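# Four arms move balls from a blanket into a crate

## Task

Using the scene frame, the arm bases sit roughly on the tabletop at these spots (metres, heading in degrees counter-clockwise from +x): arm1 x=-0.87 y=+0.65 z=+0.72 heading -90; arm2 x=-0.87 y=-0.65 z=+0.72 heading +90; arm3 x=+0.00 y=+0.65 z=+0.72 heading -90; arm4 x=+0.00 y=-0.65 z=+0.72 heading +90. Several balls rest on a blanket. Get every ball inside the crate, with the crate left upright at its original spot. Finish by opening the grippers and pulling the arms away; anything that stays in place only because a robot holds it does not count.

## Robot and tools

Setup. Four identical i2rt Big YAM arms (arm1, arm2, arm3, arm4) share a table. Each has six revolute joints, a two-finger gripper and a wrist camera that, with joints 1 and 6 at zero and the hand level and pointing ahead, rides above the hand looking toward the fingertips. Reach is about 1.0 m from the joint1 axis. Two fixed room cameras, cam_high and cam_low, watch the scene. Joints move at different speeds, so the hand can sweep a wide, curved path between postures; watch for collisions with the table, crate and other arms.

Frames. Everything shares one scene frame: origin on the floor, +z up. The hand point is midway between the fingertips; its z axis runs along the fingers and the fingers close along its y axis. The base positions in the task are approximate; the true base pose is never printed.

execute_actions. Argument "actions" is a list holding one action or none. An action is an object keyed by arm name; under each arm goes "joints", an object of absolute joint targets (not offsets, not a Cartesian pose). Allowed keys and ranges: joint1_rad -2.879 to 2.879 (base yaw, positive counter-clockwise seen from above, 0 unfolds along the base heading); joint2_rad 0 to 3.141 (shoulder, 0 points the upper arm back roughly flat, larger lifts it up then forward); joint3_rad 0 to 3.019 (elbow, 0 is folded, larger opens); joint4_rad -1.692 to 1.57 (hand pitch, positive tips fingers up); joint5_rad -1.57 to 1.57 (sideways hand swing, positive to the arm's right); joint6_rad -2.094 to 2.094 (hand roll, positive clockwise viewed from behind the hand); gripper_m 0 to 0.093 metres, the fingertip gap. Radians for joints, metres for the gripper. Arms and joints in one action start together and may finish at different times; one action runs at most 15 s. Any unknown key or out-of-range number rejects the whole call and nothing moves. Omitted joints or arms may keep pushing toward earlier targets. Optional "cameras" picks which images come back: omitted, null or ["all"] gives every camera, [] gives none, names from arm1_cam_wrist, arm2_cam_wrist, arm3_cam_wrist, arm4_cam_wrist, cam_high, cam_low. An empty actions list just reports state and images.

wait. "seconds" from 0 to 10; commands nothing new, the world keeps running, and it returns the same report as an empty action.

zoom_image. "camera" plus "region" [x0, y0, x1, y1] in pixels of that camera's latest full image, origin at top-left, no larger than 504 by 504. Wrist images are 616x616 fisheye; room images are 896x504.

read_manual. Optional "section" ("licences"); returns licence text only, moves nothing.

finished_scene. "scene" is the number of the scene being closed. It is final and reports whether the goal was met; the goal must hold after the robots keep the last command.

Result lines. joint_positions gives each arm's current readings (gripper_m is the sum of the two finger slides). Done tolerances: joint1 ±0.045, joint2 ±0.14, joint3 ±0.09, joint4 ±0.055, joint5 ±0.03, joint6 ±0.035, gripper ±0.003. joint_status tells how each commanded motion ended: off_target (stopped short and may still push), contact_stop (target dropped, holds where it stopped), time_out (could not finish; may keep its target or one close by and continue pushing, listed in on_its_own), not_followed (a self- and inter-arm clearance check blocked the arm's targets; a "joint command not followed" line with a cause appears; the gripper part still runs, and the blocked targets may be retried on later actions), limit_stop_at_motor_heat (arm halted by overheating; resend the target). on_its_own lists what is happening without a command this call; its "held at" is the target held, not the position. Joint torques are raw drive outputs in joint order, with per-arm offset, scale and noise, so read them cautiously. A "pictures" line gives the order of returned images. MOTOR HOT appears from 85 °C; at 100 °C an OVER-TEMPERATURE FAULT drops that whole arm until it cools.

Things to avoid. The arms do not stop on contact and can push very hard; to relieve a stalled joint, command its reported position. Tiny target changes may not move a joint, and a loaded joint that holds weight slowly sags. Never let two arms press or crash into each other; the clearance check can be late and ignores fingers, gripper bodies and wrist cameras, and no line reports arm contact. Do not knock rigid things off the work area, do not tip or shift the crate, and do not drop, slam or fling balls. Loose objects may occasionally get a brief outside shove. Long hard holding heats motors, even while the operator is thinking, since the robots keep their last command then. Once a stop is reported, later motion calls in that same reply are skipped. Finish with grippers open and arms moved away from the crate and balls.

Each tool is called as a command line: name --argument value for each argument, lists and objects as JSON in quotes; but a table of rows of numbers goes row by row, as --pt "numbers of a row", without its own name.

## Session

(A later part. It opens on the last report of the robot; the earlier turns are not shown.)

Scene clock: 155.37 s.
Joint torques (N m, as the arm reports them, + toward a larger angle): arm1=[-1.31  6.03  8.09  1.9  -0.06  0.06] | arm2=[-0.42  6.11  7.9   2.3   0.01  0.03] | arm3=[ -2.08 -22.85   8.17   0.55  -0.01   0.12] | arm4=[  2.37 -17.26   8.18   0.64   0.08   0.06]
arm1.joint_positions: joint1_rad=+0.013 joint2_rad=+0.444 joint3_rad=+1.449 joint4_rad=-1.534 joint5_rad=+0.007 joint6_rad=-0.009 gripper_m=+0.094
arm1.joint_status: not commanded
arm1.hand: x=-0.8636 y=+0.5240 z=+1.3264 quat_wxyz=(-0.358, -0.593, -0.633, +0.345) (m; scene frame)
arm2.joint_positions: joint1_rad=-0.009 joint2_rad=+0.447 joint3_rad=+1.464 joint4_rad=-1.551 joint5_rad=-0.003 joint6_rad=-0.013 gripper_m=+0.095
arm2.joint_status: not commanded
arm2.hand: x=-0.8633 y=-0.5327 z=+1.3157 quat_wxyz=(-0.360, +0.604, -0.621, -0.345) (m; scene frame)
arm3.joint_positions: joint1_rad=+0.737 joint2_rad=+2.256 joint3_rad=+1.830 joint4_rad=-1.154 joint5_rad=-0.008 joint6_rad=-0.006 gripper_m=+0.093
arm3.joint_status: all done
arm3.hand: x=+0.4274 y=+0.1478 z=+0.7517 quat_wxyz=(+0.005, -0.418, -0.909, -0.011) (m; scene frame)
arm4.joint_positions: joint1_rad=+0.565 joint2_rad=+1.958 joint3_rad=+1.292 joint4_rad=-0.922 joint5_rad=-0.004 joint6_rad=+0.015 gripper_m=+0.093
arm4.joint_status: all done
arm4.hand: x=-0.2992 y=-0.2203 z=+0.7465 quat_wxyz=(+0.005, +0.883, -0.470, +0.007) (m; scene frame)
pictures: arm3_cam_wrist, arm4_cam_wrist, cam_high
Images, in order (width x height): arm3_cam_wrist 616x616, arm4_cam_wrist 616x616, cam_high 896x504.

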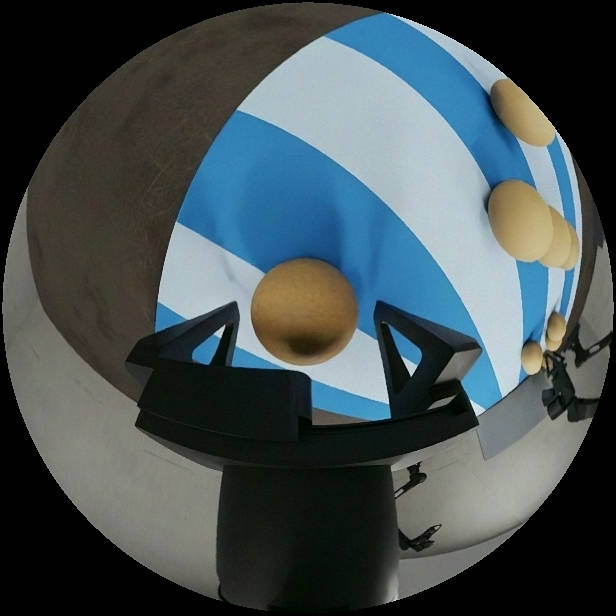

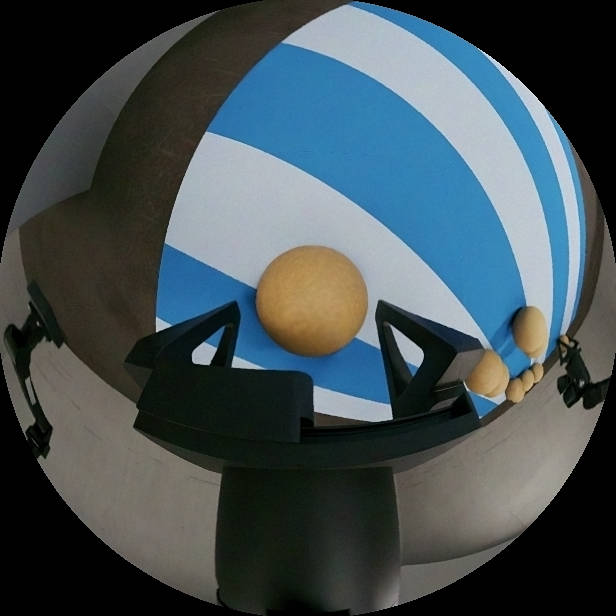

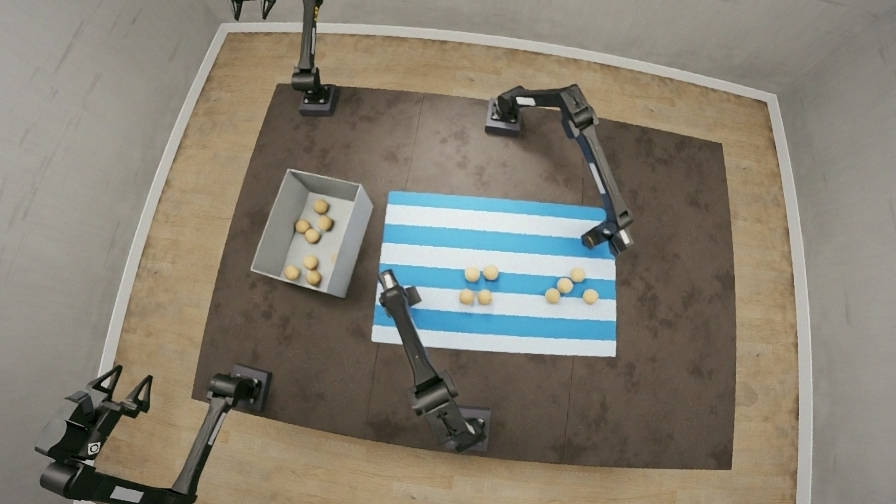

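execute_actions --actions '[{"arm3":{"joints":{"gripper_m":0.045}},"arm4":{"joints":{"joint4_rad":-0.89,"gripper_m":0.045}}}]' --cameras '[]'

execute_actions --actions '[{"arm3":{"joints":{"joint1_rad":-0.8,"joint2_rad":1.5,"joint3_rad":1.6,"joint4_rad":-1.1}},"arm4":{"joints":{"joint1_rad":0.88,"joint2_rad":1.3,"joint3_rad":1.4,"joint4_rad":-1.2}}}]' --cameras '[]'

execute_actions --actions '[{"arm3":{"joints":{"joint2_rad":2.33,"joint3_rad":2.6}},"arm4":{"joints":{"joint2_rad":2.22,"joint3_rad":2.45}}}]' --cameras '[]'

execute_actions --actions '[{"arm3":{"joints":{"gripper_m":0.093}},"arm4":{"joints":{"gripper_m":0.093}}}]' --cameras '[]'

execute_actions --actions '[{"arm3":{"joints":{"joint2_rad":1.5,"joint3_rad":1.7,"joint1_rad":-0.9}},"arm4":{"joints":{"joint1_rad":-0.505,"joint2_rad":1.5,"joint3_rad":1.58}}}]' --cameras '[]'

execute_actions --actions '[{"arm3":{"joints":{"joint1_rad":-0.043,"joint2_rad":2.37,"joint3_rad":2.39,"joint4_rad":-1.52}},"arm4":{"joints":{"joint2_rad":2.08,"joint4_rad":-1.02}}}]' --cameras '["arm3_cam_wrist","arm4_cam_wrist","cam_high"]'

Scene clock: 170.83 s.
Joint torques (N m, as the arm reports them, + toward a larger angle): arm1=[-1.32  5.83  7.86  2.22 -0.04  0.05] | arm2=[-0.42  6.09  7.9   2.3   0.02  0.03] | arm3=[ -2.07 -22.71   8.17   0.57  -0.03   0.12] | arm4=[  2.36 -17.43   8.13   0.69   0.09   0.07]
arm1.joint_positions: joint1_rad=+0.013 joint2_rad=+0.444 joint3_rad=+1.449 joint4_rad=-1.534 joint5_rad=+0.007 joint6_rad=-0.009 gripper_m=+0.094
arm1.joint_status: not commanded
arm1.hand: x=-0.8636 y=+0.5240 z=+1.3264 quat_wxyz=(-0.358, -0.593, -0.633, +0.345) (m; scene frame)
arm2.joint_positions: joint1_rad=-0.009 joint2_rad=+0.447 joint3_rad=+1.464 joint4_rad=-1.551 joint5_rad=-0.003 joint6_rad=-0.013 gripper_m=+0.095
arm2.joint_status: not commanded
arm2.hand: x=-0.8633 y=-0.5327 z=+1.3157 quat_wxyz=(-0.360, +0.604, -0.621, -0.345) (m; scene frame)
arm3.joint_positions: joint1_rad=+0.737 joint2_rad=+2.256 joint3_rad=+1.830 joint4_rad=-1.154 joint5_rad=-0.007 joint6_rad=-0.006 gripper_m=+0.057
arm3.joint_status: gripper_m off_target (ended at +0.057, target +0.045)
arm3.hand: x=+0.4273 y=+0.1478 z=+0.7517 quat_wxyz=(+0.005, -0.418, -0.909, -0.010) (m; scene frame)
arm4.joint_positions: joint1_rad=+0.565 joint2_rad=+1.958 joint3_rad=+1.292 joint4_rad=-0.906 joint5_rad=-0.004 joint6_rad=+0.015 gripper_m=+0.057
arm4.joint_status: gripper_m off_target (ended at +0.057, target +0.045); the others done
arm4.hand: x=-0.3015 y=-0.2171 z=+0.7465 quat_wxyz=(+0.002, +0.883, -0.470, +0.000) (m; scene frame)
pictures: none
No camera images: the call's "cameras" was empty. Leave "cameras" out to get every camera's image.

Scene clock: 172.67 s.
Joint torques (N m, as the arm reports them, + toward a larger angle): arm1=[-1.62  5.77  8.    2.03 -0.05  0.05] | arm2=[-0.43  6.12  7.91  2.29  0.01  0.03] | arm3=[ -1.33 -12.     9.36   0.94  -0.16   0.12] | arm4=[ 1.98 -8.74  9.85  0.54  0.18  0.07]
arm1.joint_positions: joint1_rad=+0.013 joint2_rad=+0.444 joint3_rad=+1.449 joint4_rad=-1.534 joint5_rad=+0.007 joint6_rad=-0.009 gripper_m=+0.094
arm1.joint_status: not commanded
arm1.hand: x=-0.8636 y=+0.5240 z=+1.3264 quat_wxyz=(-0.358, -0.593, -0.633, +0.345) (m; scene frame)
arm2.joint_positions: joint1_rad=-0.009 joint2_rad=+0.447 joint3_rad=+1.464 joint4_rad=-1.551 joint5_rad=-0.003 joint6_rad=-0.013 gripper_m=+0.095
arm2.joint_status: not commanded
arm2.hand: x=-0.8633 y=-0.5327 z=+1.3157 quat_wxyz=(-0.360, +0.604, -0.621, -0.345) (m; scene frame)
arm3.joint_positions: joint1_rad=-0.808 joint2_rad=+1.501 joint3_rad=+1.602 joint4_rad=-1.095 joint5_rad=-0.003 joint6_rad=-0.006 gripper_m=+0.057
arm3.joint_status: all done
arm3.hand: x=-0.4305 y=+0.2613 z=+1.1215 quat_wxyz=(-0.097, -0.895, -0.346, +0.264) (m; scene frame)
arm4.joint_positions: joint1_rad=+0.884 joint2_rad=+1.303 joint3_rad=+1.376 joint4_rad=-1.188 joint5_rad=-0.006 joint6_rad=+0.015 gripper_m=+0.057
arm4.joint_status: all done
arm4.hand: x=-0.3811 y=-0.3650 z=+1.0936 quat_wxyz=(-0.068, +0.922, -0.315, -0.216) (m; scene frame)
pictures: none
No camera images: the call's "cameras" was empty. Leave "cameras" out to get every camera's image.

Scene clock: 174.43 s.
Joint torques (N m, as the arm reports them, + toward a larger angle): arm1=[-1.39  6.53  7.97  2.18 -0.06  0.06] | arm2=[-0.44  6.08  7.91  2.29  0.01  0.03] | arm3=[ -1.4  -25.39  14.61   1.31  -0.16   0.12] | arm4=[  1.65 -23.69  12.02   0.87   0.18   0.09]
arm1.joint_positions: joint1_rad=+0.013 joint2_rad=+0.444 joint3_rad=+1.449 joint4_rad=-1.534 joint5_rad=+0.007 joint6_rad=-0.009 gripper_m=+0.094
arm1.joint_status: not commanded
arm1.hand: x=-0.8636 y=+0.5240 z=+1.3264 quat_wxyz=(-0.358, -0.593, -0.633, +0.345) (m; scene frame)
arm2.joint_positions: joint1_rad=-0.009 joint2_rad=+0.447 joint3_rad=+1.464 joint4_rad=-1.551 joint5_rad=-0.003 joint6_rad=-0.013 gripper_m=+0.095
arm2.joint_status: not commanded
arm2.hand: x=-0.8633 y=-0.5327 z=+1.3157 quat_wxyz=(-0.360, +0.604, -0.621, -0.345) (m; scene frame)
arm3.joint_positions: joint1_rad=-0.808 joint2_rad=+2.343 joint3_rad=+2.537 joint4_rad=-1.101 joint5_rad=-0.003 joint6_rad=-0.006 gripper_m=+0.057
arm3.joint_status: all done
arm3.hand: x=-0.6419 y=+0.0737 z=+1.0078 quat_wxyz=(-0.112, -0.883, -0.342, +0.302) (m; scene frame)
arm4.joint_positions: joint1_rad=+0.884 joint2_rad=+2.243 joint3_rad=+2.395 joint4_rad=-1.196 joint5_rad=-0.006 joint6_rad=+0.015 gripper_m=+0.057
arm4.joint_status: all done
arm4.hand: x=-0.6497 y=-0.1633 z=+1.0028 quat_wxyz=(-0.078, +0.914, -0.312, -0.248) (m; scene frame)
pictures: none
No camera images: the call's "cameras" was empty. Leave "cameras" out to get every camera's image.

Scene clock: 175.03 s.
Joint torques (N m, as the arm reports them, + toward a larger angle): arm1=[-1.85  5.86  7.92  2.1  -0.09  0.07] | arm2=[-0.43  6.13  7.9   2.29  0.02  0.03] | arm3=[ -1.37 -25.35  14.58   1.31  -0.16   0.12] | arm4=[  2.05 -23.95  12.05   0.95   0.19   0.08]
arm1.joint_positions: joint1_rad=+0.013 joint2_rad=+0.444 joint3_rad=+1.449 joint4_rad=-1.534 joint5_rad=+0.007 joint6_rad=-0.009 gripper_m=+0.094
arm1.joint_status: not commanded
arm1.hand: x=-0.8636 y=+0.5240 z=+1.3264 quat_wxyz=(-0.358, -0.593, -0.633, +0.345) (m; scene frame)
arm2.joint_positions: joint1_rad=-0.009 joint2_rad=+0.447 joint3_rad=+1.464 joint4_rad=-1.551 joint5_rad=-0.003 joint6_rad=-0.013 gripper_m=+0.095
arm2.joint_status: not commanded
arm2.hand: x=-0.8633 y=-0.5327 z=+1.3157 quat_wxyz=(-0.360, +0.604, -0.621, -0.345) (m; scene frame)
arm3.joint_positions: joint1_rad=-0.808 joint2_rad=+2.343 joint3_rad=+2.537 joint4_rad=-1.101 joint5_rad=-0.003 joint6_rad=-0.006 gripper_m=+0.093
arm3.joint_status: all done
arm3.hand: x=-0.6419 y=+0.0737 z=+1.0078 quat_wxyz=(-0.112, -0.883, -0.342, +0.302) (m; scene frame)
arm4.joint_positions: joint1_rad=+0.884 joint2_rad=+2.243 joint3_rad=+2.395 joint4_rad=-1.196 joint5_rad=-0.006 joint6_rad=+0.015 gripper_m=+0.093
arm4.joint_status: all done
arm4.hand: x=-0.6497 y=-0.1633 z=+1.0028 quat_wxyz=(-0.078, +0.914, -0.312, -0.248) (m; scene frame)
pictures: none
No camera images: the call's "cameras" was empty. Leave "cameras" out to get every camera's image.

Scene clock: 176.80 s.
Joint torques (N m, as the arm reports them, + toward a larger angle): arm1=[-1.41  6.23  8.    2.16 -0.03  0.04] | arm2=[-0.42  6.11  7.91  2.29  0.02  0.03] | arm3=[ -1.05 -12.96   9.17   1.37  -0.12   0.12] | arm4=[  2.81 -11.86   9.11   0.72  -0.04   0.08]
arm1.joint_positions: joint1_rad=+0.013 joint2_rad=+0.444 joint3_rad=+1.449 joint4_rad=-1.534 joint5_rad=+0.007 joint6_rad=-0.009 gripper_m=+0.094
arm1.joint_status: not commanded
arm1.hand: x=-0.8636 y=+0.5240 z=+1.3264 quat_wxyz=(-0.358, -0.593, -0.633, +0.345) (m; scene frame)
arm2.joint_positions: joint1_rad=-0.009 joint2_rad=+0.447 joint3_rad=+1.464 joint4_rad=-1.551 joint5_rad=-0.003 joint6_rad=-0.013 gripper_m=+0.095
arm2.joint_status: not commanded
arm2.hand: x=-0.8633 y=-0.5327 z=+1.3157 quat_wxyz=(-0.360, +0.604, -0.621, -0.345) (m; scene frame)
arm3.joint_positions: joint1_rad=-0.911 joint2_rad=+1.508 joint3_rad=+1.704 joint4_rad=-1.101 joint5_rad=-0.004 joint6_rad=-0.006 gripper_m=+0.093
arm3.joint_status: all done
arm3.hand: x=-0.4799 y=+0.2983 z=+1.1694 quat_wxyz=(-0.096, -0.899, -0.296, +0.308) (m; scene frame)
arm4.joint_positions: joint1_rad=-0.513 joint2_rad=+1.501 joint3_rad=+1.570 joint4_rad=-1.195 joint5_rad=-0.001 joint6_rad=+0.015 gripper_m=+0.093
arm4.joint_status: all done
arm4.hand: x=+0.2492 y=-0.1603 z=+1.0908 quat_wxyz=(-0.187, +0.504, -0.835, -0.118) (m; scene frame)
pictures: none
No camera images: the call's "cameras" was empty. Leave "cameras" out to get every camera's image.

Scene clock: 178.73 s.
Joint torques (N m, as the arm reports them, + toward a larger angle): arm1=[-1.51  5.86  8.03  2.21 -0.03  0.03] | arm2=[-0.44  6.09  7.91  2.3   0.02  0.03] | arm3=[ -1.15 -24.88  13.35  -0.03  -0.02   0.12] | arm4=[  2.96 -19.03   8.53   0.46  -0.01   0.09]
arm1.joint_positions: joint1_rad=+0.013 joint2_rad=+0.444 joint3_rad=+1.449 joint4_rad=-1.534 joint5_rad=+0.007 joint6_rad=-0.009 gripper_m=+0.094
arm1.joint_status: not commanded
arm1.hand: x=-0.8636 y=+0.5240 z=+1.3264 quat_wxyz=(-0.358, -0.593, -0.633, +0.345) (m; scene frame)
arm2.joint_positions: joint1_rad=-0.009 joint2_rad=+0.447 joint3_rad=+1.464 joint4_rad=-1.551 joint5_rad=-0.003 joint6_rad=-0.013 gripper_m=+0.095
arm2.joint_status: not commanded
arm2.hand: x=-0.8633 y=-0.5327 z=+1.3157 quat_wxyz=(-0.360, +0.604, -0.621, -0.345) (m; scene frame)
arm3.joint_positions: joint1_rad=-0.052 joint2_rad=+2.386 joint3_rad=+2.330 joint4_rad=-1.514 joint5_rad=-0.007 joint6_rad=-0.006 gripper_m=+0.093
arm3.joint_status: all done
arm3.hand: x=-0.0614 y=-0.0737 z=+0.8454 quat_wxyz=(+0.001, -0.735, -0.678, -0.006) (m; scene frame)
arm4.joint_positions: joint1_rad=-0.513 joint2_rad=+2.096 joint3_rad=+1.553 joint4_rad=-1.029 joint5_rad=-0.002 joint6_rad=+0.015 gripper_m=+0.093
arm4.joint_status: all done
arm4.hand: x=+0.2706 y=-0.1177 z=+0.7542 quat_wxyz=(+0.001, +0.516, -0.856, -0.001) (m; scene frame)
pictures: arm3_cam_wrist, arm4_cam_wrist, cam_high
Images, in order (width x height): arm3_cam_wrist 616x616, arm4_cam_wrist 616x616, cam_high 896x504.

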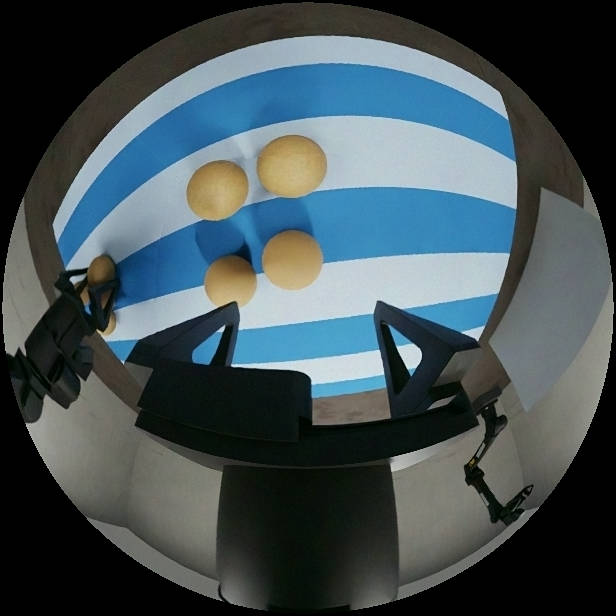

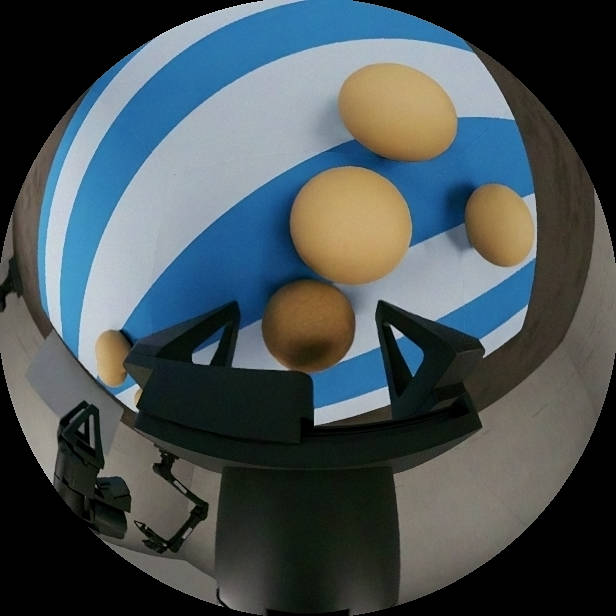

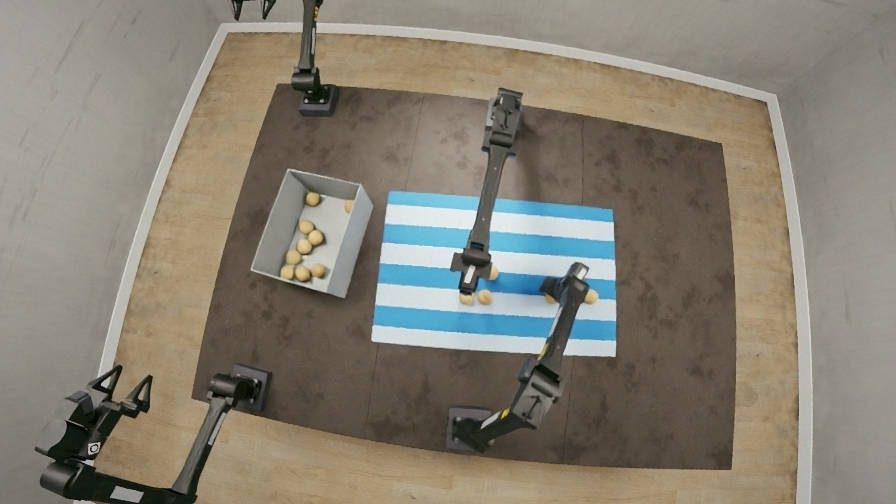

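execute_actions --actions '[{"arm3":{"joints":{"joint1_rad":-0.025,"joint6_rad":1.0,"joint4_rad":-1.56}},"arm4":{"joints":{"joint4_rad":-1.09}}}]' --cameras '[]'

execute_actions --actions '[{"arm3":{"joints":{"joint2_rad":2.435,"joint3_rad":2.2,"joint4_rad":-1.35}},"arm4":{"joints":{"gripper_m":0.045}}}]' --cameras '["arm3_cam_wrist"]'

Scene clock: 186.00 s.
Joint torques (N m, as the arm reports them, + toward a larger angle): arm1=[-1.21  6.07  7.91  1.88 -0.08  0.06] | arm2=[-0.43  6.08  7.91  2.3   0.02  0.03] | arm3=[ -0.99 -24.7   13.29  -0.21   0.05   0.23] | arm4=[  2.86 -18.77   8.53  -0.4   -0.02   0.08]
arm1.joint_positions: joint1_rad=+0.013 joint2_rad=+0.444 joint3_rad=+1.449 joint4_rad=-1.534 joint5_rad=+0.007 joint6_rad=-0.009 gripper_m=+0.094
arm1.joint_status: not commanded
arm1.hand: x=-0.8636 y=+0.5240 z=+1.3264 quat_wxyz=(-0.358, -0.593, -0.633, +0.345) (m; scene frame)
arm2.joint_positions: joint1_rad=-0.009 joint2_rad=+0.447 joint3_rad=+1.464 joint4_rad=-1.551 joint5_rad=-0.003 joint6_rad=-0.013 gripper_m=+0.095
arm2.joint_status: not commanded
arm2.hand: x=-0.8633 y=-0.5327 z=+1.3157 quat_wxyz=(-0.360, +0.604, -0.621, -0.345) (m; scene frame)
arm3.joint_positions: joint1_rad=-0.034 joint2_rad=+2.386 joint3_rad=+2.330 joint4_rad=-1.552 joint5_rad=-0.007 joint6_rad=+0.986 gripper_m=+0.093
arm3.joint_status: all done
arm3.hand: x=-0.0478 y=-0.0653 z=+0.8457 quat_wxyz=(+0.022, -0.966, -0.256, -0.011) (m; scene frame)
arm4.joint_positions: joint1_rad=-0.513 joint2_rad=+2.096 joint3_rad=+1.553 joint4_rad=-1.077 joint5_rad=-0.002 joint6_rad=+0.015 gripper_m=+0.093
arm4.joint_status: all done
arm4.hand: x=+0.2653 y=-0.1282 z=+0.7545 quat_wxyz=(+0.021, +0.516, -0.856, +0.012) (m; scene frame)
pictures: none
No camera images: the call's "cameras" was empty. Leave "cameras" out to get every camera's image.

Scene clock: 187.10 s.
Joint torques (N m, as the arm reports them, + toward a larger angle): arm1=[-1.26  5.85  8.01  1.94 -0.06  0.06] | arm2=[-0.43  6.09  7.9   2.29  0.01  0.03] | arm3=[ -1.11 -24.55   8.16   0.45   0.05   0.25] | arm4=[  3.   -19.03   8.49  -0.37  -0.03   0.08]
arm1.joint_positions: joint1_rad=+0.013 joint2_rad=+0.444 joint3_rad=+1.449 joint4_rad=-1.534 joint5_rad=+0.007 joint6_rad=-0.009 gripper_m=+0.094
arm1.joint_status: not commanded
arm1.hand: x=-0.8636 y=+0.5240 z=+1.3264 quat_wxyz=(-0.358, -0.593, -0.633, +0.345) (m; scene frame)
arm2.joint_positions: joint1_rad=-0.009 joint2_rad=+0.447 joint3_rad=+1.464 joint4_rad=-1.551 joint5_rad=-0.003 joint6_rad=-0.013 gripper_m=+0.095
arm2.joint_status: not commanded
arm2.hand: x=-0.8633 y=-0.5327 z=+1.3157 quat_wxyz=(-0.360, +0.604, -0.621, -0.345) (m; scene frame)
arm3.joint_positions: joint1_rad=-0.034 joint2_rad=+2.447 joint3_rad=+2.201 joint4_rad=-1.359 joint5_rad=-0.007 joint6_rad=+0.986 gripper_m=+0.093
arm3.joint_status: all done
arm3.hand: x=-0.0479 y=-0.0665 z=+0.7539 quat_wxyz=(+0.020, -0.967, -0.255, -0.010) (m; scene frame)
arm4.joint_positions: joint1_rad=-0.513 joint2_rad=+2.096 joint3_rad=+1.553 joint4_rad=-1.077 joint5_rad=-0.002 joint6_rad=+0.015 gripper_m=+0.058
arm4.joint_status: gripper_m off_target (ended at +0.058, target +0.045)
arm4.hand: x=+0.2653 y=-0.1282 z=+0.7545 quat_wxyz=(+0.021, +0.516, -0.856, +0.012) (m; scene frame)
pictures: arm3_cam_wrist
Images, in order (width x height): arm3_cam_wrist 616x616.

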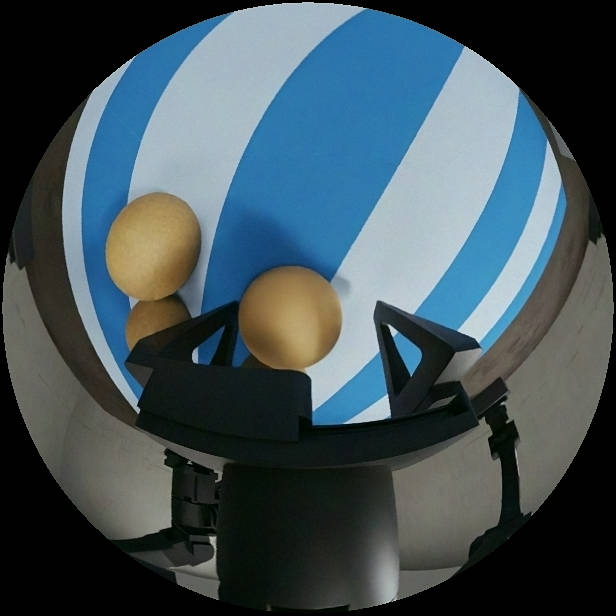

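execute_actions --actions '[{"arm3":{"joints":{"gripper_m":0.045}},"arm4":{"joints":{"joint2_rad":1.6,"joint3_rad":1.4,"joint4_rad":-1.2}}}]' --cameras '[]'

execute_actions --actions '[{"arm3":{"joints":{"joint1_rad":-0.8,"joint2_rad":1.5,"joint3_rad":1.6,"joint4_rad":-1.2,"joint6_rad":0}},"arm4":{"joints":{"joint1_rad":0.88,"joint2_rad":1.2,"joint3_rad":1.3}}}]' --cameras '[]'

execute_actions --actions '[{"arm3":{"joints":{"joint2_rad":2.33,"joint3_rad":2.6,"joint4_rad":-1.1}},"arm4":{"joints":{"joint2_rad":2.22,"joint3_rad":2.45}}}]' --cameras '[]'

execute_actions --actions '[{"arm3":{"joints":{"gripper_m":0.093}},"arm4":{"joints":{"gripper_m":0.093}}}]' --cameras '[]'

execute_actions --actions '[{"arm3":{"joints":{"joint2_rad":1.5,"joint3_rad":2.06,"joint4_rad":-1.26}},"arm4":{"joints":{"joint1_rad":-0.537,"joint2_rad":1.6,"joint3_rad":1.825}}}]' --cameras '[]'

execute_actions --actions '[{"arm3":{"joints":{"joint1_rad":0.075,"joint2_rad":2.2}},"arm4":{"joints":{"joint2_rad":2.22,"joint4_rad":-1.14}}}]' --cameras '[]'

execute_actions --actions '[{"arm3":{"joints":{"joint2_rad":2.357}}}]' --cameras '["arm3_cam_wrist","arm4_cam_wrist","cam_high"]'

Scene clock: 203.73 s.
Joint torques (N m, as the arm reports them, + toward a larger angle): arm1=[-1.7   6.63  7.96  1.93 -0.06  0.05] | arm2=[-0.46  6.07  7.91  2.29  0.01  0.03] | arm3=[ -1.09 -24.49   8.15   0.42   0.04   0.24] | arm4=[  2.74 -12.93   9.28   0.21  -0.01   0.07]
arm1.joint_positions: joint1_rad=+0.013 joint2_rad=+0.444 joint3_rad=+1.449 joint4_rad=-1.534 joint5_rad=+0.007 joint6_rad=-0.009 gripper_m=+0.094
arm1.joint_status: not commanded
arm1.hand: x=-0.8636 y=+0.5240 z=+1.3264 quat_wxyz=(-0.358, -0.593, -0.633, +0.345) (m; scene frame)
arm2.joint_positions: joint1_rad=-0.009 joint2_rad=+0.447 joint3_rad=+1.464 joint4_rad=-1.551 joint5_rad=-0.003 joint6_rad=-0.013 gripper_m=+0.095
arm2.joint_status: not commanded
arm2.hand: x=-0.8633 y=-0.5327 z=+1.3157 quat_wxyz=(-0.360, +0.604, -0.621, -0.345) (m; scene frame)
arm3.joint_positions: joint1_rad=-0.034 joint2_rad=+2.447 joint3_rad=+2.201 joint4_rad=-1.358 joint5_rad=-0.007 joint6_rad=+0.987 gripper_m=+0.057
arm3.joint_status: gripper_m off_target (ended at +0.057, target +0.045)
arm3.hand: x=-0.0480 y=-0.0667 z=+0.7539 quat_wxyz=(+0.020, -0.967, -0.255, -0.010) (m; scene frame)
arm4.joint_positions: joint1_rad=-0.513 joint2_rad=+1.601 joint3_rad=+1.378 joint4_rad=-1.192 joint5_rad=-0.002 joint6_rad=+0.015 gripper_m=+0.058
arm4.joint_status: all done
arm4.hand: x=+0.2320 y=-0.1939 z=+0.9531 quat_wxyz=(-0.066, +0.515, -0.854, -0.043) (m; scene frame)
pictures: none
No camera images: the call's "cameras" was empty. Leave "cameras" out to get every camera's image.

Scene clock: 205.60 s.
Joint torques (N m, as the arm reports them, + toward a larger angle): arm1=[-1.75  6.16  8.02  2.08 -0.05  0.06] | arm2=[-0.42  6.07  7.9   2.3   0.02  0.03] | arm3=[ -1.79 -12.39   8.98   0.98  -0.14  -0.01] | arm4=[ 2.32 -7.46  9.99  0.61  0.05  0.06]
arm1.joint_positions: joint1_rad=+0.013 joint2_rad=+0.444 joint3_rad=+1.449 joint4_rad=-1.534 joint5_rad=+0.007 joint6_rad=-0.009 gripper_m=+0.094
arm1.joint_status: not commanded
arm1.hand: x=-0.8636 y=+0.5240 z=+1.3264 quat_wxyz=(-0.358, -0.593, -0.633, +0.345) (m; scene frame)
arm2.joint_positions: joint1_rad=-0.009 joint2_rad=+0.447 joint3_rad=+1.464 joint4_rad=-1.551 joint5_rad=-0.003 joint6_rad=-0.013 gripper_m=+0.095
arm2.joint_status: not commanded
arm2.hand: x=-0.8633 y=-0.5327 z=+1.3157 quat_wxyz=(-0.360, +0.604, -0.621, -0.345) (m; scene frame)
arm3.joint_positions: joint1_rad=-0.801 joint2_rad=+1.504 joint3_rad=+1.605 joint4_rad=-1.199 joint5_rad=-0.004 joint6_rad=+0.014 gripper_m=+0.057
arm3.joint_status: all done
arm3.hand: x=-0.4121 y=+0.2727 z=+1.1084 quat_wxyz=(-0.082, -0.910, -0.345, +0.215) (m; scene frame)
arm4.joint_positions: joint1_rad=+0.880 joint2_rad=+1.206 joint3_rad=+1.276 joint4_rad=-1.192 joint5_rad=-0.003 joint6_rad=+0.015 gripper_m=+0.058
arm4.joint_status: all done
arm4.hand: x=-0.3494 y=-0.3863 z=+1.0866 quat_wxyz=(-0.068, +0.922, -0.317, -0.212) (m; scene frame)
pictures: none
No camera images: the call's "cameras" was empty. Leave "cameras" out to get every camera's image.

Scene clock: 207.40 s.
Joint torques (N m, as the arm reports them, + toward a larger angle): arm1=[-1.4   5.91  7.99  2.   -0.04  0.07] | arm2=[-0.41  6.08  7.91  2.29  0.02  0.03] | arm3=[ -1.86 -24.94  14.6    1.57  -0.14   0.  ] | arm4=[  2.01 -23.54  12.04   0.96   0.05   0.08]
arm1.joint_positions: joint1_rad=+0.013 joint2_rad=+0.444 joint3_rad=+1.449 joint4_rad=-1.534 joint5_rad=+0.007 joint6_rad=-0.009 gripper_m=+0.094
arm1.joint_status: not commanded
arm1.hand: x=-0.8636 y=+0.5240 z=+1.3264 quat_wxyz=(-0.358, -0.593, -0.633, +0.345) (m; scene frame)
arm2.joint_positions: joint1_rad=-0.009 joint2_rad=+0.447 joint3_rad=+1.464 joint4_rad=-1.551 joint5_rad=-0.003 joint6_rad=-0.013 gripper_m=+0.095
arm2.joint_status: not commanded
arm2.hand: x=-0.8633 y=-0.5327 z=+1.3157 quat_wxyz=(-0.360, +0.604, -0.621, -0.345) (m; scene frame)
arm3.joint_positions: joint1_rad=-0.801 joint2_rad=+2.343 joint3_rad=+2.536 joint4_rad=-1.107 joint5_rad=-0.004 joint6_rad=+0.014 gripper_m=+0.057
arm3.joint_status: all done
arm3.hand: x=-0.6370 y=+0.0701 z=+1.0058 quat_wxyz=(-0.115, -0.886, -0.337, +0.297) (m; scene frame)
arm4.joint_positions: joint1_rad=+0.880 joint2_rad=+2.243 joint3_rad=+2.395 joint4_rad=-1.197 joint5_rad=-0.003 joint6_rad=+0.015 gripper_m=+0.058
arm4.joint_status: all done
arm4.hand: x=-0.6476 y=-0.1608 z=+1.0027 quat_wxyz=(-0.080, +0.913, -0.314, -0.247) (m; scene frame)
pictures: none
No camera images: the call's "cameras" was empty. Leave "cameras" out to get every camera's image.

Scene clock: 208.00 s.
Joint torques (N m, as the arm reports them, + toward a larger angle): arm1=[-1.24  5.87  7.94  2.07 -0.06  0.05] | arm2=[-0.42  6.09  7.91  2.29  0.02  0.03] | arm3=[ -1.89 -25.46  14.69   1.56  -0.14   0.  ] | arm4=[  2.06 -23.67  11.96   0.89   0.04   0.08]
arm1.joint_positions: joint1_rad=+0.013 joint2_rad=+0.444 joint3_rad=+1.449 joint4_rad=-1.534 joint5_rad=+0.007 joint6_rad=-0.009 gripper_m=+0.094
arm1.joint_status: not commanded
arm1.hand: x=-0.8636 y=+0.5240 z=+1.3264 quat_wxyz=(-0.358, -0.593, -0.633, +0.345) (m; scene frame)
arm2.joint_positions: joint1_rad=-0.009 joint2_rad=+0.447 joint3_rad=+1.464 joint4_rad=-1.551 joint5_rad=-0.003 joint6_rad=-0.013 gripper_m=+0.095
arm2.joint_status: not commanded
arm2.hand: x=-0.8633 y=-0.5327 z=+1.3157 quat_wxyz=(-0.360, +0.604, -0.621, -0.345) (m; scene frame)
arm3.joint_positions: joint1_rad=-0.801 joint2_rad=+2.343 joint3_rad=+2.536 joint4_rad=-1.107 joint5_rad=-0.004 joint6_rad=+0.013 gripper_m=+0.093
arm3.joint_status: all done
arm3.hand: x=-0.6370 y=+0.0701 z=+1.0058 quat_wxyz=(-0.114, -0.886, -0.337, +0.297) (m; scene frame)
arm4.joint_positions: joint1_rad=+0.880 joint2_rad=+2.243 joint3_rad=+2.395 joint4_rad=-1.197 joint5_rad=-0.003 joint6_rad=+0.015 gripper_m=+0.093
arm4.joint_status: all done
arm4.hand: x=-0.6476 y=-0.1608 z=+1.0027 quat_wxyz=(-0.080, +0.913, -0.314, -0.247) (m; scene frame)
pictures: none
No camera images: the call's "cameras" was empty. Leave "cameras" out to get every camera's image.

Scene clock: 209.93 s.
Joint torques (N m, as the arm reports them, + toward a larger angle): arm1=[-1.71  6.08  7.98  2.03 -0.05  0.05] | arm2=[-0.43  6.09  7.91  2.29  0.02  0.03] | arm3=[ -1.73 -12.39   8.55   1.35  -0.14   0.  ] | arm4=[  3.   -13.42   8.85   0.99   0.     0.07]
arm1.joint_positions: joint1_rad=+0.013 joint2_rad=+0.444 joint3_rad=+1.449 joint4_rad=-1.534 joint5_rad=+0.007 joint6_rad=-0.009 gripper_m=+0.094
arm1.joint_status: not commanded
arm1.hand: x=-0.8636 y=+0.5240 z=+1.3264 quat_wxyz=(-0.358, -0.593, -0.633, +0.345) (m; scene frame)
arm2.joint_positions: joint1_rad=-0.009 joint2_rad=+0.447 joint3_rad=+1.464 joint4_rad=-1.551 joint5_rad=-0.003 joint6_rad=-0.013 gripper_m=+0.095
arm2.joint_status: not commanded
arm2.hand: x=-0.8633 y=-0.5327 z=+1.3157 quat_wxyz=(-0.360, +0.604, -0.621, -0.345) (m; scene frame)
arm3.joint_positions: joint1_rad=-0.801 joint2_rad=+1.513 joint3_rad=+2.061 joint4_rad=-1.256 joint5_rad=-0.004 joint6_rad=+0.013 gripper_m=+0.093
arm3.joint_status: all done
arm3.hand: x=-0.4303 y=+0.2537 z=+1.3270 quat_wxyz=(-0.150, -0.850, -0.324, +0.386) (m; scene frame)
arm4.joint_positions: joint1_rad=-0.546 joint2_rad=+1.600 joint3_rad=+1.819 joint4_rad=-1.197 joint5_rad=-0.002 joint6_rad=+0.015 gripper_m=+0.093
arm4.joint_status: all done
arm4.hand: x=+0.2946 y=-0.1151 z=+1.1591 quat_wxyz=(-0.250, +0.481, -0.827, -0.151) (m; scene frame)
pictures: none
No camera images: the call's "cameras" was empty. Leave "cameras" out to get every camera's image.

Scene clock: 211.83 s.
Joint torques (N m, as the arm reports them, + toward a larger angle): arm1=[-1.58  6.02  8.03  2.11 -0.06  0.05] | arm2=[-0.45  6.09  7.9   2.3   0.01  0.03] | arm3=[ -1.03 -21.56  10.41   0.33  -0.03   0.03] | arm4=[  3.02 -20.49   8.49   0.38   0.02   0.08]
arm1.joint_positions: joint1_rad=+0.013 joint2_rad=+0.444 joint3_rad=+1.449 joint4_rad=-1.534 joint5_rad=+0.007 joint6_rad=-0.009 gripper_m=+0.094
arm1.joint_status: not commanded
arm1.hand: x=-0.8636 y=+0.5240 z=+1.3264 quat_wxyz=(-0.358, -0.593, -0.633, +0.345) (m; scene frame)
arm2.joint_positions: joint1_rad=-0.009 joint2_rad=+0.447 joint3_rad=+1.464 joint4_rad=-1.551 joint5_rad=-0.003 joint6_rad=-0.013 gripper_m=+0.095
arm2.joint_status: not commanded
arm2.hand: x=-0.8633 y=-0.5327 z=+1.3157 quat_wxyz=(-0.360, +0.604, -0.621, -0.345) (m; scene frame)
arm3.joint_positions: joint1_rad=+0.065 joint2_rad=+2.199 joint3_rad=+2.039 joint4_rad=-1.257 joint5_rad=-0.007 joint6_rad=+0.010 gripper_m=+0.093
arm3.joint_status: all done
arm3.hand: x=+0.0231 y=-0.0646 z=+0.8649 quat_wxyz=(-0.054, -0.698, -0.713, +0.046) (m; scene frame)
arm4.joint_positions: joint1_rad=-0.546 joint2_rad=+2.225 joint3_rad=+1.806 joint4_rad=-1.148 joint5_rad=-0.002 joint6_rad=+0.015 gripper_m=+0.093
arm4.joint_status: all done
arm4.hand: x=+0.3161 y=-0.0751 z=+0.7616 quat_wxyz=(-0.001, +0.502, -0.865, -0.002) (m; scene frame)
pictures: none
No camera images: the call's "cameras" was empty. Leave "cameras" out to get every camera's image.

Scene clock: 212.87 s.
Joint torques (N m, as the arm reports them, + toward a larger angle): arm1=[-1.77  6.37  7.92  1.99 -0.08  0.05] | arm2=[-0.41  6.07  7.9   2.3   0.01  0.03] | arm3=[ -0.92 -23.71   9.76   0.09  -0.05   0.03] | arm4=[  2.96 -20.19   8.39   0.46   0.03   0.06]
arm1.joint_positions: joint1_rad=+0.013 joint2_rad=+0.444 joint3_rad=+1.449 joint4_rad=-1.534 joint5_rad=+0.007 joint6_rad=-0.009 gripper_m=+0.094
arm1.joint_status: not commanded
arm1.hand: x=-0.8636 y=+0.5240 z=+1.3264 quat_wxyz=(-0.358, -0.593, -0.633, +0.345) (m; scene frame)
arm2.joint_positions: joint1_rad=-0.009 joint2_rad=+0.447 joint3_rad=+1.464 joint4_rad=-1.551 joint5_rad=-0.003 joint6_rad=-0.013 gripper_m=+0.095
arm2.joint_status: not commanded
arm2.hand: x=-0.8633 y=-0.5327 z=+1.3157 quat_wxyz=(-0.360, +0.604, -0.621, -0.345) (m; scene frame)
arm3.joint_positions: joint1_rad=+0.065 joint2_rad=+2.369 joint3_rad=+2.039 joint4_rad=-1.258 joint5_rad=-0.006 joint6_rad=+0.010 gripper_m=+0.093
arm3.joint_status: all done
arm3.hand: x=+0.0224 y=-0.0466 z=+0.7485 quat_wxyz=(+0.008, -0.700, -0.714, -0.013) (m; scene frame)
arm4.joint_positions: joint1_rad=-0.546 joint2_rad=+2.225 joint3_rad=+1.806 joint4_rad=-1.148 joint5_rad=-0.002 joint6_rad=+0.015 gripper_m=+0.093
arm4.joint_status: not commanded
arm4.hand: x=+0.3161 y=-0.0751 z=+0.7616 quat_wxyz=(-0.001, +0.502, -0.865, -0.002) (m; scene frame)
pictures: arm3_cam_wrist, arm4_cam_wrist, cam_high
Images, in order (width x height): arm3_cam_wrist 616x616, arm4_cam_wrist 616x616, cam_high 896x504.

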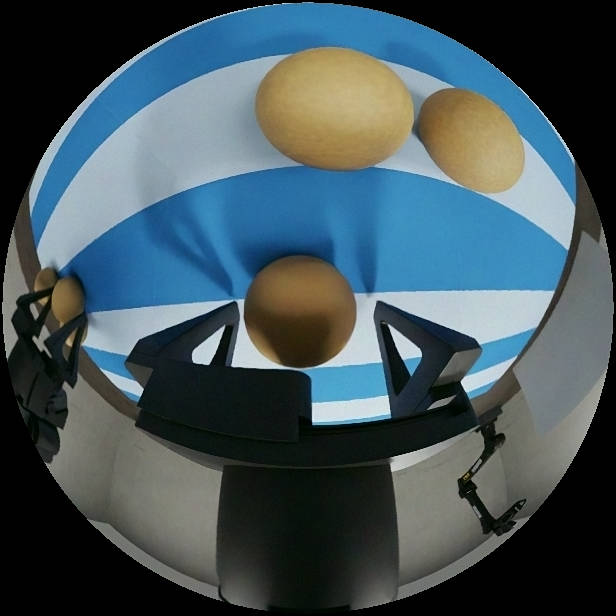

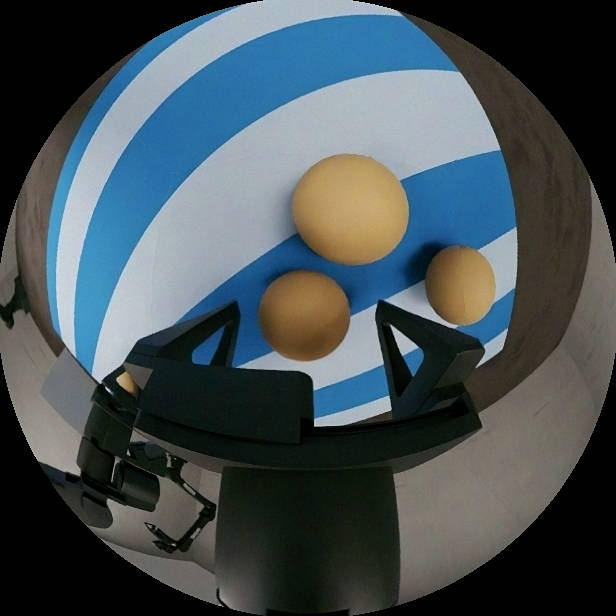

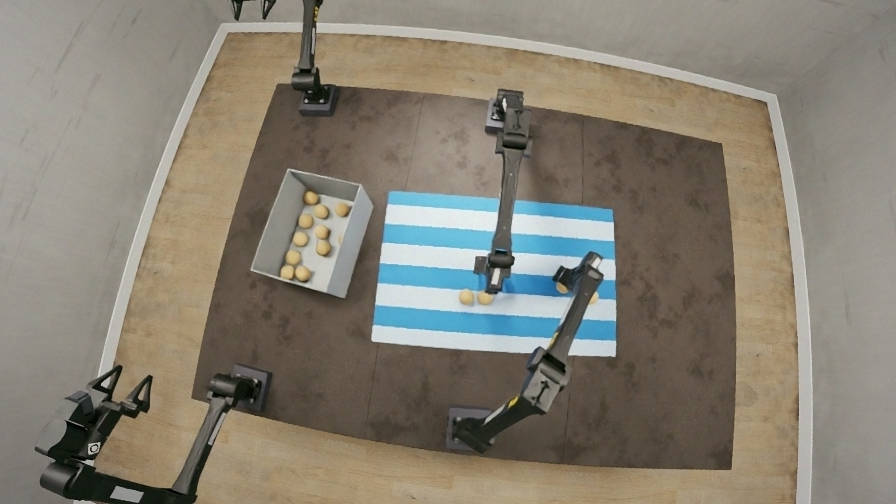

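execute_actions --actions '[{"arm3":{"joints":{"gripper_m":0.045}},"arm4":{"joints":{"joint3_rad":1.79}}}]' --cameras '[]'

execute_actions --actions '[{"arm3":{"joints":{"joint1_rad":-0.3,"joint2_rad":2.0}},"arm4":{"joints":{"gripper_m":0.045}}}]' --cameras '[]'

execute_actions --actions '[{"arm3":{"joints":{"joint1_rad":-0.8,"joint2_rad":1.5,"joint3_rad":1.6,"joint4_rad":-1.2}},"arm4":{"joints":{"joint1_rad":0.88,"joint2_rad":1.3,"joint3_rad":1.4,"joint4_rad":-1.2}}}]' --cameras '[]'

execute_actions --actions '[{"arm3":{"joints":{"joint2_rad":2.33,"joint3_rad":2.6,"joint4_rad":-1.1}},"arm4":{"joints":{"joint2_rad":2.22,"joint3_rad":2.45}}}]' --cameras '[]'

execute_actions --actions '[{"arm3":{"joints":{"gripper_m":0.093}},"arm4":{"joints":{"gripper_m":0.093}}}]' --cameras '[]'

execute_actions --actions '[{"arm3":{"joints":{"joint1_rad":0.54,"joint2_rad":1.6,"joint3_rad":2.15}},"arm4":{"joints":{"joint1_rad":1.0,"joint2_rad":1.4,"joint3_rad":1.4,"joint6_rad":-0.8}}}]' --cameras '[]'

execute_actions --actions '[{"arm3":{"joints":{"joint2_rad":2.27}},"arm4":{"joints":{"joint1_rad":0.09,"joint2_rad":1.69,"joint3_rad":1.276,"joint4_rad":-1.12,"joint6_rad":-1.5}}}]' --cameras '["arm3_cam_wrist","arm4_cam_wrist","cam_high"]'

Scene clock: 225.73 s.
Joint torques (N m, as the arm reports them, + toward a larger angle): arm1=[-1.91  5.89  7.95  2.13 -0.06  0.03] | arm2=[-0.42  6.11  7.9   2.3   0.02  0.03] | arm3=[ -1.14 -23.57   9.78   0.09  -0.07   0.03] | arm4=[  2.82 -20.23   7.5    0.33   0.03   0.08]
arm1.joint_positions: joint1_rad=+0.013 joint2_rad=+0.444 joint3_rad=+1.449 joint4_rad=-1.534 joint5_rad=+0.007 joint6_rad=-0.009 gripper_m=+0.094
arm1.joint_status: not commanded
arm1.hand: x=-0.8636 y=+0.5240 z=+1.3264 quat_wxyz=(-0.358, -0.593, -0.633, +0.345) (m; scene frame)
arm2.joint_positions: joint1_rad=-0.009 joint2_rad=+0.447 joint3_rad=+1.464 joint4_rad=-1.551 joint5_rad=-0.003 joint6_rad=-0.013 gripper_m=+0.095
arm2.joint_status: not commanded
arm2.hand: x=-0.8633 y=-0.5327 z=+1.3157 quat_wxyz=(-0.360, +0.604, -0.621, -0.345) (m; scene frame)
arm3.joint_positions: joint1_rad=+0.065 joint2_rad=+2.369 joint3_rad=+2.039 joint4_rad=-1.258 joint5_rad=-0.006 joint6_rad=+0.010 gripper_m=+0.056
arm3.joint_status: gripper_m off_target (ended at +0.056, target +0.045)
arm3.hand: x=+0.0224 y=-0.0466 z=+0.7485 quat_wxyz=(+0.008, -0.700, -0.714, -0.012) (m; scene frame)
arm4.joint_positions: joint1_rad=-0.546 joint2_rad=+2.225 joint3_rad=+1.785 joint4_rad=-1.148 joint5_rad=-0.002 joint6_rad=+0.015 gripper_m=+0.093
arm4.joint_status: all done
arm4.hand: x=+0.3119 y=-0.0827 z=+0.7542 quat_wxyz=(+0.008, +0.502, -0.865, +0.003) (m; scene frame)
pictures: none
No camera images: the call's "cameras" was empty. Leave "cameras" out to get every camera's image.

Scene clock: 227.33 s.
Joint torques (N m, as the arm reports them, + toward a larger angle): arm1=[-1.49  5.8   8.01  2.19 -0.09  0.02] | arm2=[-0.41  6.09  7.9   2.29  0.01  0.03] | arm3=[ -2.27 -21.09  10.92   0.72  -0.12   0.03] | arm4=[  2.74 -20.28   7.42   0.44   0.03   0.09]
arm1.joint_positions: joint1_rad=+0.013 joint2_rad=+0.444 joint3_rad=+1.449 joint4_rad=-1.534 joint5_rad=+0.007 joint6_rad=-0.009 gripper_m=+0.094
arm1.joint_status: not commanded
arm1.hand: x=-0.8636 y=+0.5240 z=+1.3264 quat_wxyz=(-0.358, -0.593, -0.633, +0.345) (m; scene frame)
arm2.joint_positions: joint1_rad=-0.009 joint2_rad=+0.447 joint3_rad=+1.464 joint4_rad=-1.551 joint5_rad=-0.003 joint6_rad=-0.013 gripper_m=+0.095
arm2.joint_status: not commanded
arm2.hand: x=-0.8633 y=-0.5327 z=+1.3157 quat_wxyz=(-0.360, +0.604, -0.621, -0.345) (m; scene frame)
arm3.joint_positions: joint1_rad=-0.289 joint2_rad=+2.013 joint3_rad=+2.039 joint4_rad=-1.258 joint5_rad=-0.004 joint6_rad=+0.010 gripper_m=+0.056
arm3.joint_status: all done
arm3.hand: x=-0.2245 y=-0.0246 z=+0.9942 quat_wxyz=(-0.096, -0.803, -0.573, +0.132) (m; scene frame)
arm4.joint_positions: joint1_rad=-0.546 joint2_rad=+2.225 joint3_rad=+1.785 joint4_rad=-1.148 joint5_rad=-0.003 joint6_rad=+0.015 gripper_m=+0.058
arm4.joint_status: gripper_m off_target (ended at +0.058, target +0.045)
arm4.hand: x=+0.3118 y=-0.0826 z=+0.7542 quat_wxyz=(+0.008, +0.502, -0.865, +0.003) (m; scene frame)
pictures: none
No camera images: the call's "cameras" was empty. Leave "cameras" out to get every camera's image.

Scene clock: 229.10 s.
Joint torques (N m, as the arm reports them, + toward a larger angle): arm1=[-1.06  6.4   8.05  2.07 -0.07  0.08] | arm2=[-0.43  6.09  7.91  2.29  0.02  0.03] | arm3=[ -1.49 -11.68   8.81   1.26  -0.16   0.03] | arm4=[ 1.91 -8.89  8.97  0.57  0.18  0.09]
arm1.joint_positions: joint1_rad=+0.013 joint2_rad=+0.444 joint3_rad=+1.449 joint4_rad=-1.534 joint5_rad=+0.007 joint6_rad=-0.009 gripper_m=+0.094
arm1.joint_status: not commanded
arm1.hand: x=-0.8636 y=+0.5240 z=+1.3264 quat_wxyz=(-0.358, -0.593, -0.633, +0.345) (m; scene frame)
arm2.joint_positions: joint1_rad=-0.009 joint2_rad=+0.447 joint3_rad=+1.464 joint4_rad=-1.551 joint5_rad=-0.003 joint6_rad=-0.013 gripper_m=+0.095
arm2.joint_status: not commanded
arm2.hand: x=-0.8633 y=-0.5327 z=+1.3157 quat_wxyz=(-0.360, +0.604, -0.621, -0.345) (m; scene frame)
arm3.joint_positions: joint1_rad=-0.804 joint2_rad=+1.499 joint3_rad=+1.606 joint4_rad=-1.206 joint5_rad=-0.003 joint6_rad=+0.010 gripper_m=+0.056
arm3.joint_status: all done
arm3.hand: x=-0.4120 y=+0.2757 z=+1.1109 quat_wxyz=(-0.081, -0.910, -0.345, +0.215) (m; scene frame)
arm4.joint_positions: joint1_rad=+0.882 joint2_rad=+1.299 joint3_rad=+1.391 joint4_rad=-1.188 joint5_rad=-0.006 joint6_rad=+0.015 gripper_m=+0.058
arm4.joint_status: all done
arm4.hand: x=-0.3826 y=-0.3632 z=+1.1029 quat_wxyz=(-0.071, +0.920, -0.314, -0.224) (m; scene frame)
pictures: none
No camera images: the call's "cameras" was empty. Leave "cameras" out to get every camera's image.

Scene clock: 230.87 s.
Joint torques (N m, as the arm reports them, + toward a larger angle): arm1=[-1.58  5.8   7.94  2.13 -0.07  0.03] | arm2=[-0.44  6.11  7.91  2.29  0.01  0.03] | arm3=[ -1.56 -25.35  14.61   1.57  -0.16   0.03] | arm4=[  1.94 -23.97  12.02   0.86   0.17   0.07]
arm1.joint_positions: joint1_rad=+0.013 joint2_rad=+0.444 joint3_rad=+1.449 joint4_rad=-1.534 joint5_rad=+0.007 joint6_rad=-0.009 gripper_m=+0.094
arm1.joint_status: not commanded
arm1.hand: x=-0.8636 y=+0.5240 z=+1.3264 quat_wxyz=(-0.358, -0.593, -0.633, +0.345) (m; scene frame)
arm2.joint_positions: joint1_rad=-0.009 joint2_rad=+0.447 joint3_rad=+1.464 joint4_rad=-1.551 joint5_rad=-0.003 joint6_rad=-0.013 gripper_m=+0.095
arm2.joint_status: not commanded
arm2.hand: x=-0.8633 y=-0.5327 z=+1.3157 quat_wxyz=(-0.360, +0.604, -0.621, -0.345) (m; scene frame)
arm3.joint_positions: joint1_rad=-0.804 joint2_rad=+2.344 joint3_rad=+2.536 joint4_rad=-1.108 joint5_rad=-0.003 joint6_rad=+0.010 gripper_m=+0.056
arm3.joint_status: all done
arm3.hand: x=-0.6392 y=+0.0725 z=+1.0057 quat_wxyz=(-0.113, -0.886, -0.337, +0.297) (m; scene frame)
arm4.joint_positions: joint1_rad=+0.882 joint2_rad=+2.243 joint3_rad=+2.395 joint4_rad=-1.196 joint5_rad=-0.006 joint6_rad=+0.015 gripper_m=+0.058
arm4.joint_status: all done
arm4.hand: x=-0.6492 y=-0.1625 z=+1.0030 quat_wxyz=(-0.078, +0.914, -0.312, -0.249) (m; scene frame)
pictures: none
No camera images: the call's "cameras" was empty. Leave "cameras" out to get every camera's image.

Scene clock: 231.47 s.
Joint torques (N m, as the arm reports them, + toward a larger angle): arm1=[-1.78  6.13  7.92  2.02 -0.07  0.05] | arm2=[-0.43  6.09  7.91  2.29  0.02  0.03] | arm3=[ -1.57 -25.23  14.65   1.56  -0.16   0.03] | arm4=[  1.99 -23.44  11.97   0.87   0.17   0.07]
arm1.joint_positions: joint1_rad=+0.013 joint2_rad=+0.444 joint3_rad=+1.449 joint4_rad=-1.534 joint5_rad=+0.007 joint6_rad=-0.009 gripper_m=+0.094
arm1.joint_status: not commanded
arm1.hand: x=-0.8636 y=+0.5240 z=+1.3264 quat_wxyz=(-0.358, -0.593, -0.633, +0.345) (m; scene frame)
arm2.joint_positions: joint1_rad=-0.009 joint2_rad=+0.447 joint3_rad=+1.464 joint4_rad=-1.551 joint5_rad=-0.003 joint6_rad=-0.013 gripper_m=+0.095
arm2.joint_status: not commanded
arm2.hand: x=-0.8633 y=-0.5327 z=+1.3157 quat_wxyz=(-0.360, +0.604, -0.621, -0.345) (m; scene frame)
arm3.joint_positions: joint1_rad=-0.804 joint2_rad=+2.344 joint3_rad=+2.536 joint4_rad=-1.108 joint5_rad=-0.003 joint6_rad=+0.010 gripper_m=+0.093
arm3.joint_status: all done
arm3.hand: x=-0.6392 y=+0.0725 z=+1.0057 quat_wxyz=(-0.113, -0.886, -0.337, +0.297) (m; scene frame)
arm4.joint_positions: joint1_rad=+0.882 joint2_rad=+2.243 joint3_rad=+2.395 joint4_rad=-1.196 joint5_rad=-0.006 joint6_rad=+0.015 gripper_m=+0.093
arm4.joint_status: all done
arm4.hand: x=-0.6492 y=-0.1625 z=+1.0030 quat_wxyz=(-0.078, +0.914, -0.312, -0.249) (m; scene frame)
pictures: none
No camera images: the call's "cameras" was empty. Leave "cameras" out to get every camera's image.

Scene clock: 233.30 s.
Joint torques (N m, as the arm reports them, + toward a larger angle): arm1=[-1.4   5.99  7.94  2.09 -0.08  0.04] | arm2=[-0.4   6.09  7.91  2.29  0.02  0.03] | arm3=[ -1.74 -13.1    8.36   1.79   0.01   0.04] | arm4=[  1.69 -11.63   9.37   0.63   0.08  -0.06]
arm1.joint_positions: joint1_rad=+0.013 joint2_rad=+0.444 joint3_rad=+1.449 joint4_rad=-1.534 joint5_rad=+0.007 joint6_rad=-0.009 gripper_m=+0.094
arm1.joint_status: not commanded
arm1.hand: x=-0.8636 y=+0.5240 z=+1.3264 quat_wxyz=(-0.358, -0.593, -0.633, +0.345) (m; scene frame)
arm2.joint_positions: joint1_rad=-0.009 joint2_rad=+0.447 joint3_rad=+1.464 joint4_rad=-1.551 joint5_rad=-0.003 joint6_rad=-0.013 gripper_m=+0.095
arm2.joint_status: not commanded
arm2.hand: x=-0.8633 y=-0.5327 z=+1.3157 quat_wxyz=(-0.360, +0.604, -0.621, -0.345) (m; scene frame)
arm3.joint_positions: joint1_rad=+0.541 joint2_rad=+1.602 joint3_rad=+2.156 joint4_rad=-1.103 joint5_rad=-0.008 joint6_rad=+0.009 gripper_m=+0.093
arm3.joint_status: all done
arm3.hand: x=+0.3095 y=+0.0877 z=+1.3532 quat_wxyz=(-0.422, -0.447, -0.752, +0.239) (m; scene frame)
arm4.joint_positions: joint1_rad=+1.004 joint2_rad=+1.415 joint3_rad=+1.383 joint4_rad=-1.196 joint5_rad=-0.005 joint6_rad=-0.784 gripper_m=+0.093
arm4.joint_status: all done
arm4.hand: x=-0.4284 y=-0.4034 z=+1.0439 quat_wxyz=(-0.102, +0.977, +0.128, -0.136) (m; scene frame)
pictures: none
No camera images: the call's "cameras" was empty. Leave "cameras" out to get every camera's image.

Scene clock: 235.07 s.
Joint torques (N m, as the arm reports them, + toward a larger angle): arm1=[-2.28  6.08  7.78  2.05 -0.04  0.03] | arm2=[-0.41  6.09  7.91  2.3   0.01  0.03] | arm3=[ -1.62 -22.47  11.2    0.86   0.01   0.04] | arm4=[  2.71 -14.11   8.16   0.32  -0.01  -0.11]
arm1.joint_positions: joint1_rad=+0.013 joint2_rad=+0.444 joint3_rad=+1.449 joint4_rad=-1.534 joint5_rad=+0.007 joint6_rad=-0.009 gripper_m=+0.094
arm1.joint_status: not commanded
arm1.hand: x=-0.8636 y=+0.5240 z=+1.3264 quat_wxyz=(-0.358, -0.593, -0.633, +0.345) (m; scene frame)
arm2.joint_positions: joint1_rad=-0.009 joint2_rad=+0.447 joint3_rad=+1.464 joint4_rad=-1.551 joint5_rad=-0.003 joint6_rad=-0.013 gripper_m=+0.095
arm2.joint_status: not commanded
arm2.hand: x=-0.8633 y=-0.5327 z=+1.3157 quat_wxyz=(-0.360, +0.604, -0.621, -0.345) (m; scene frame)
arm3.joint_positions: joint1_rad=+0.541 joint2_rad=+2.269 joint3_rad=+2.123 joint4_rad=-1.102 joint5_rad=-0.008 joint6_rad=+0.009 gripper_m=+0.093
arm3.joint_status: all done
arm3.hand: x=+0.3760 y=-0.0266 z=+0.8610 quat_wxyz=(-0.138, -0.505, -0.849, +0.073) (m; scene frame)
arm4.joint_positions: joint1_rad=+0.083 joint2_rad=+1.706 joint3_rad=+1.260 joint4_rad=-1.126 joint5_rad=-0.004 joint6_rad=-1.483 gripper_m=+0.093
arm4.joint_status: all done
arm4.hand: x=-0.0614 y=-0.1697 z=+0.8592 quat_wxyz=(+0.000, +1.000, +0.020, -0.002) (m; scene frame)
pictures: arm3_cam_wrist, arm4_cam_wrist, cam_high
Images, in order (width x height): arm3_cam_wrist 616x616, arm4_cam_wrist 616x616, cam_high 896x504.

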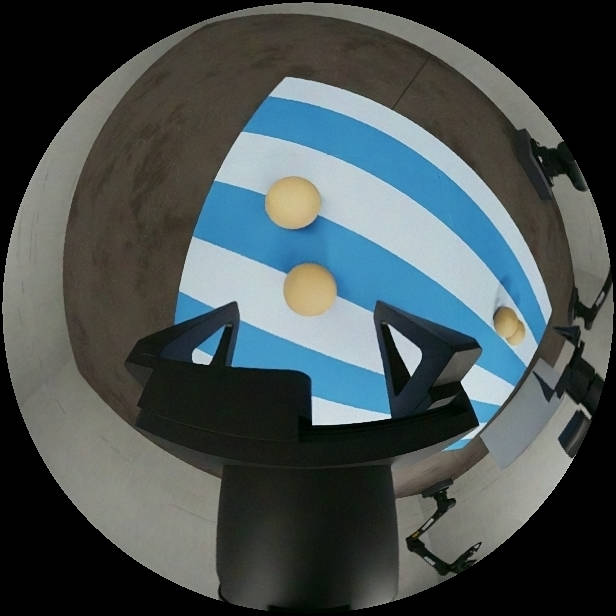

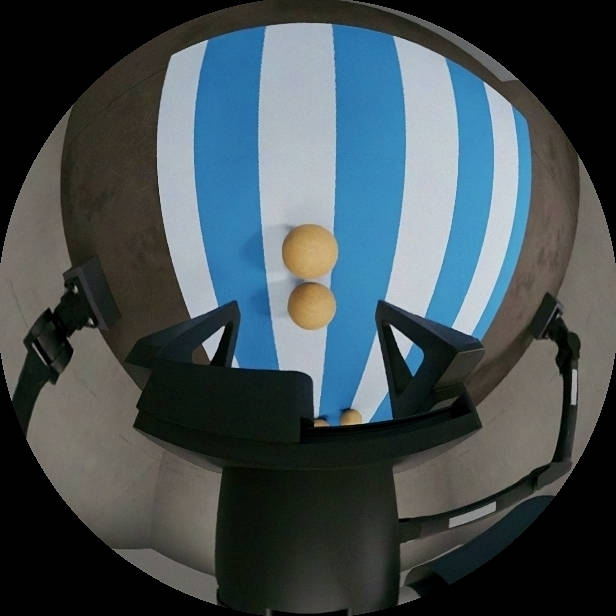

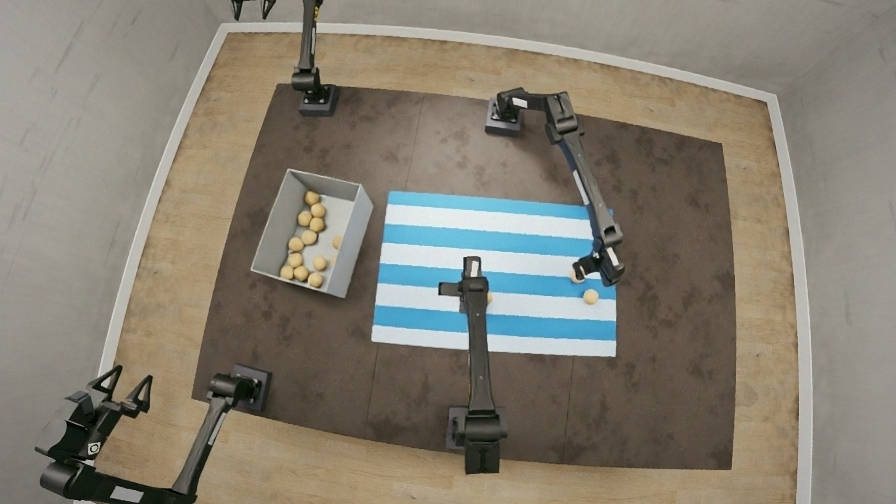

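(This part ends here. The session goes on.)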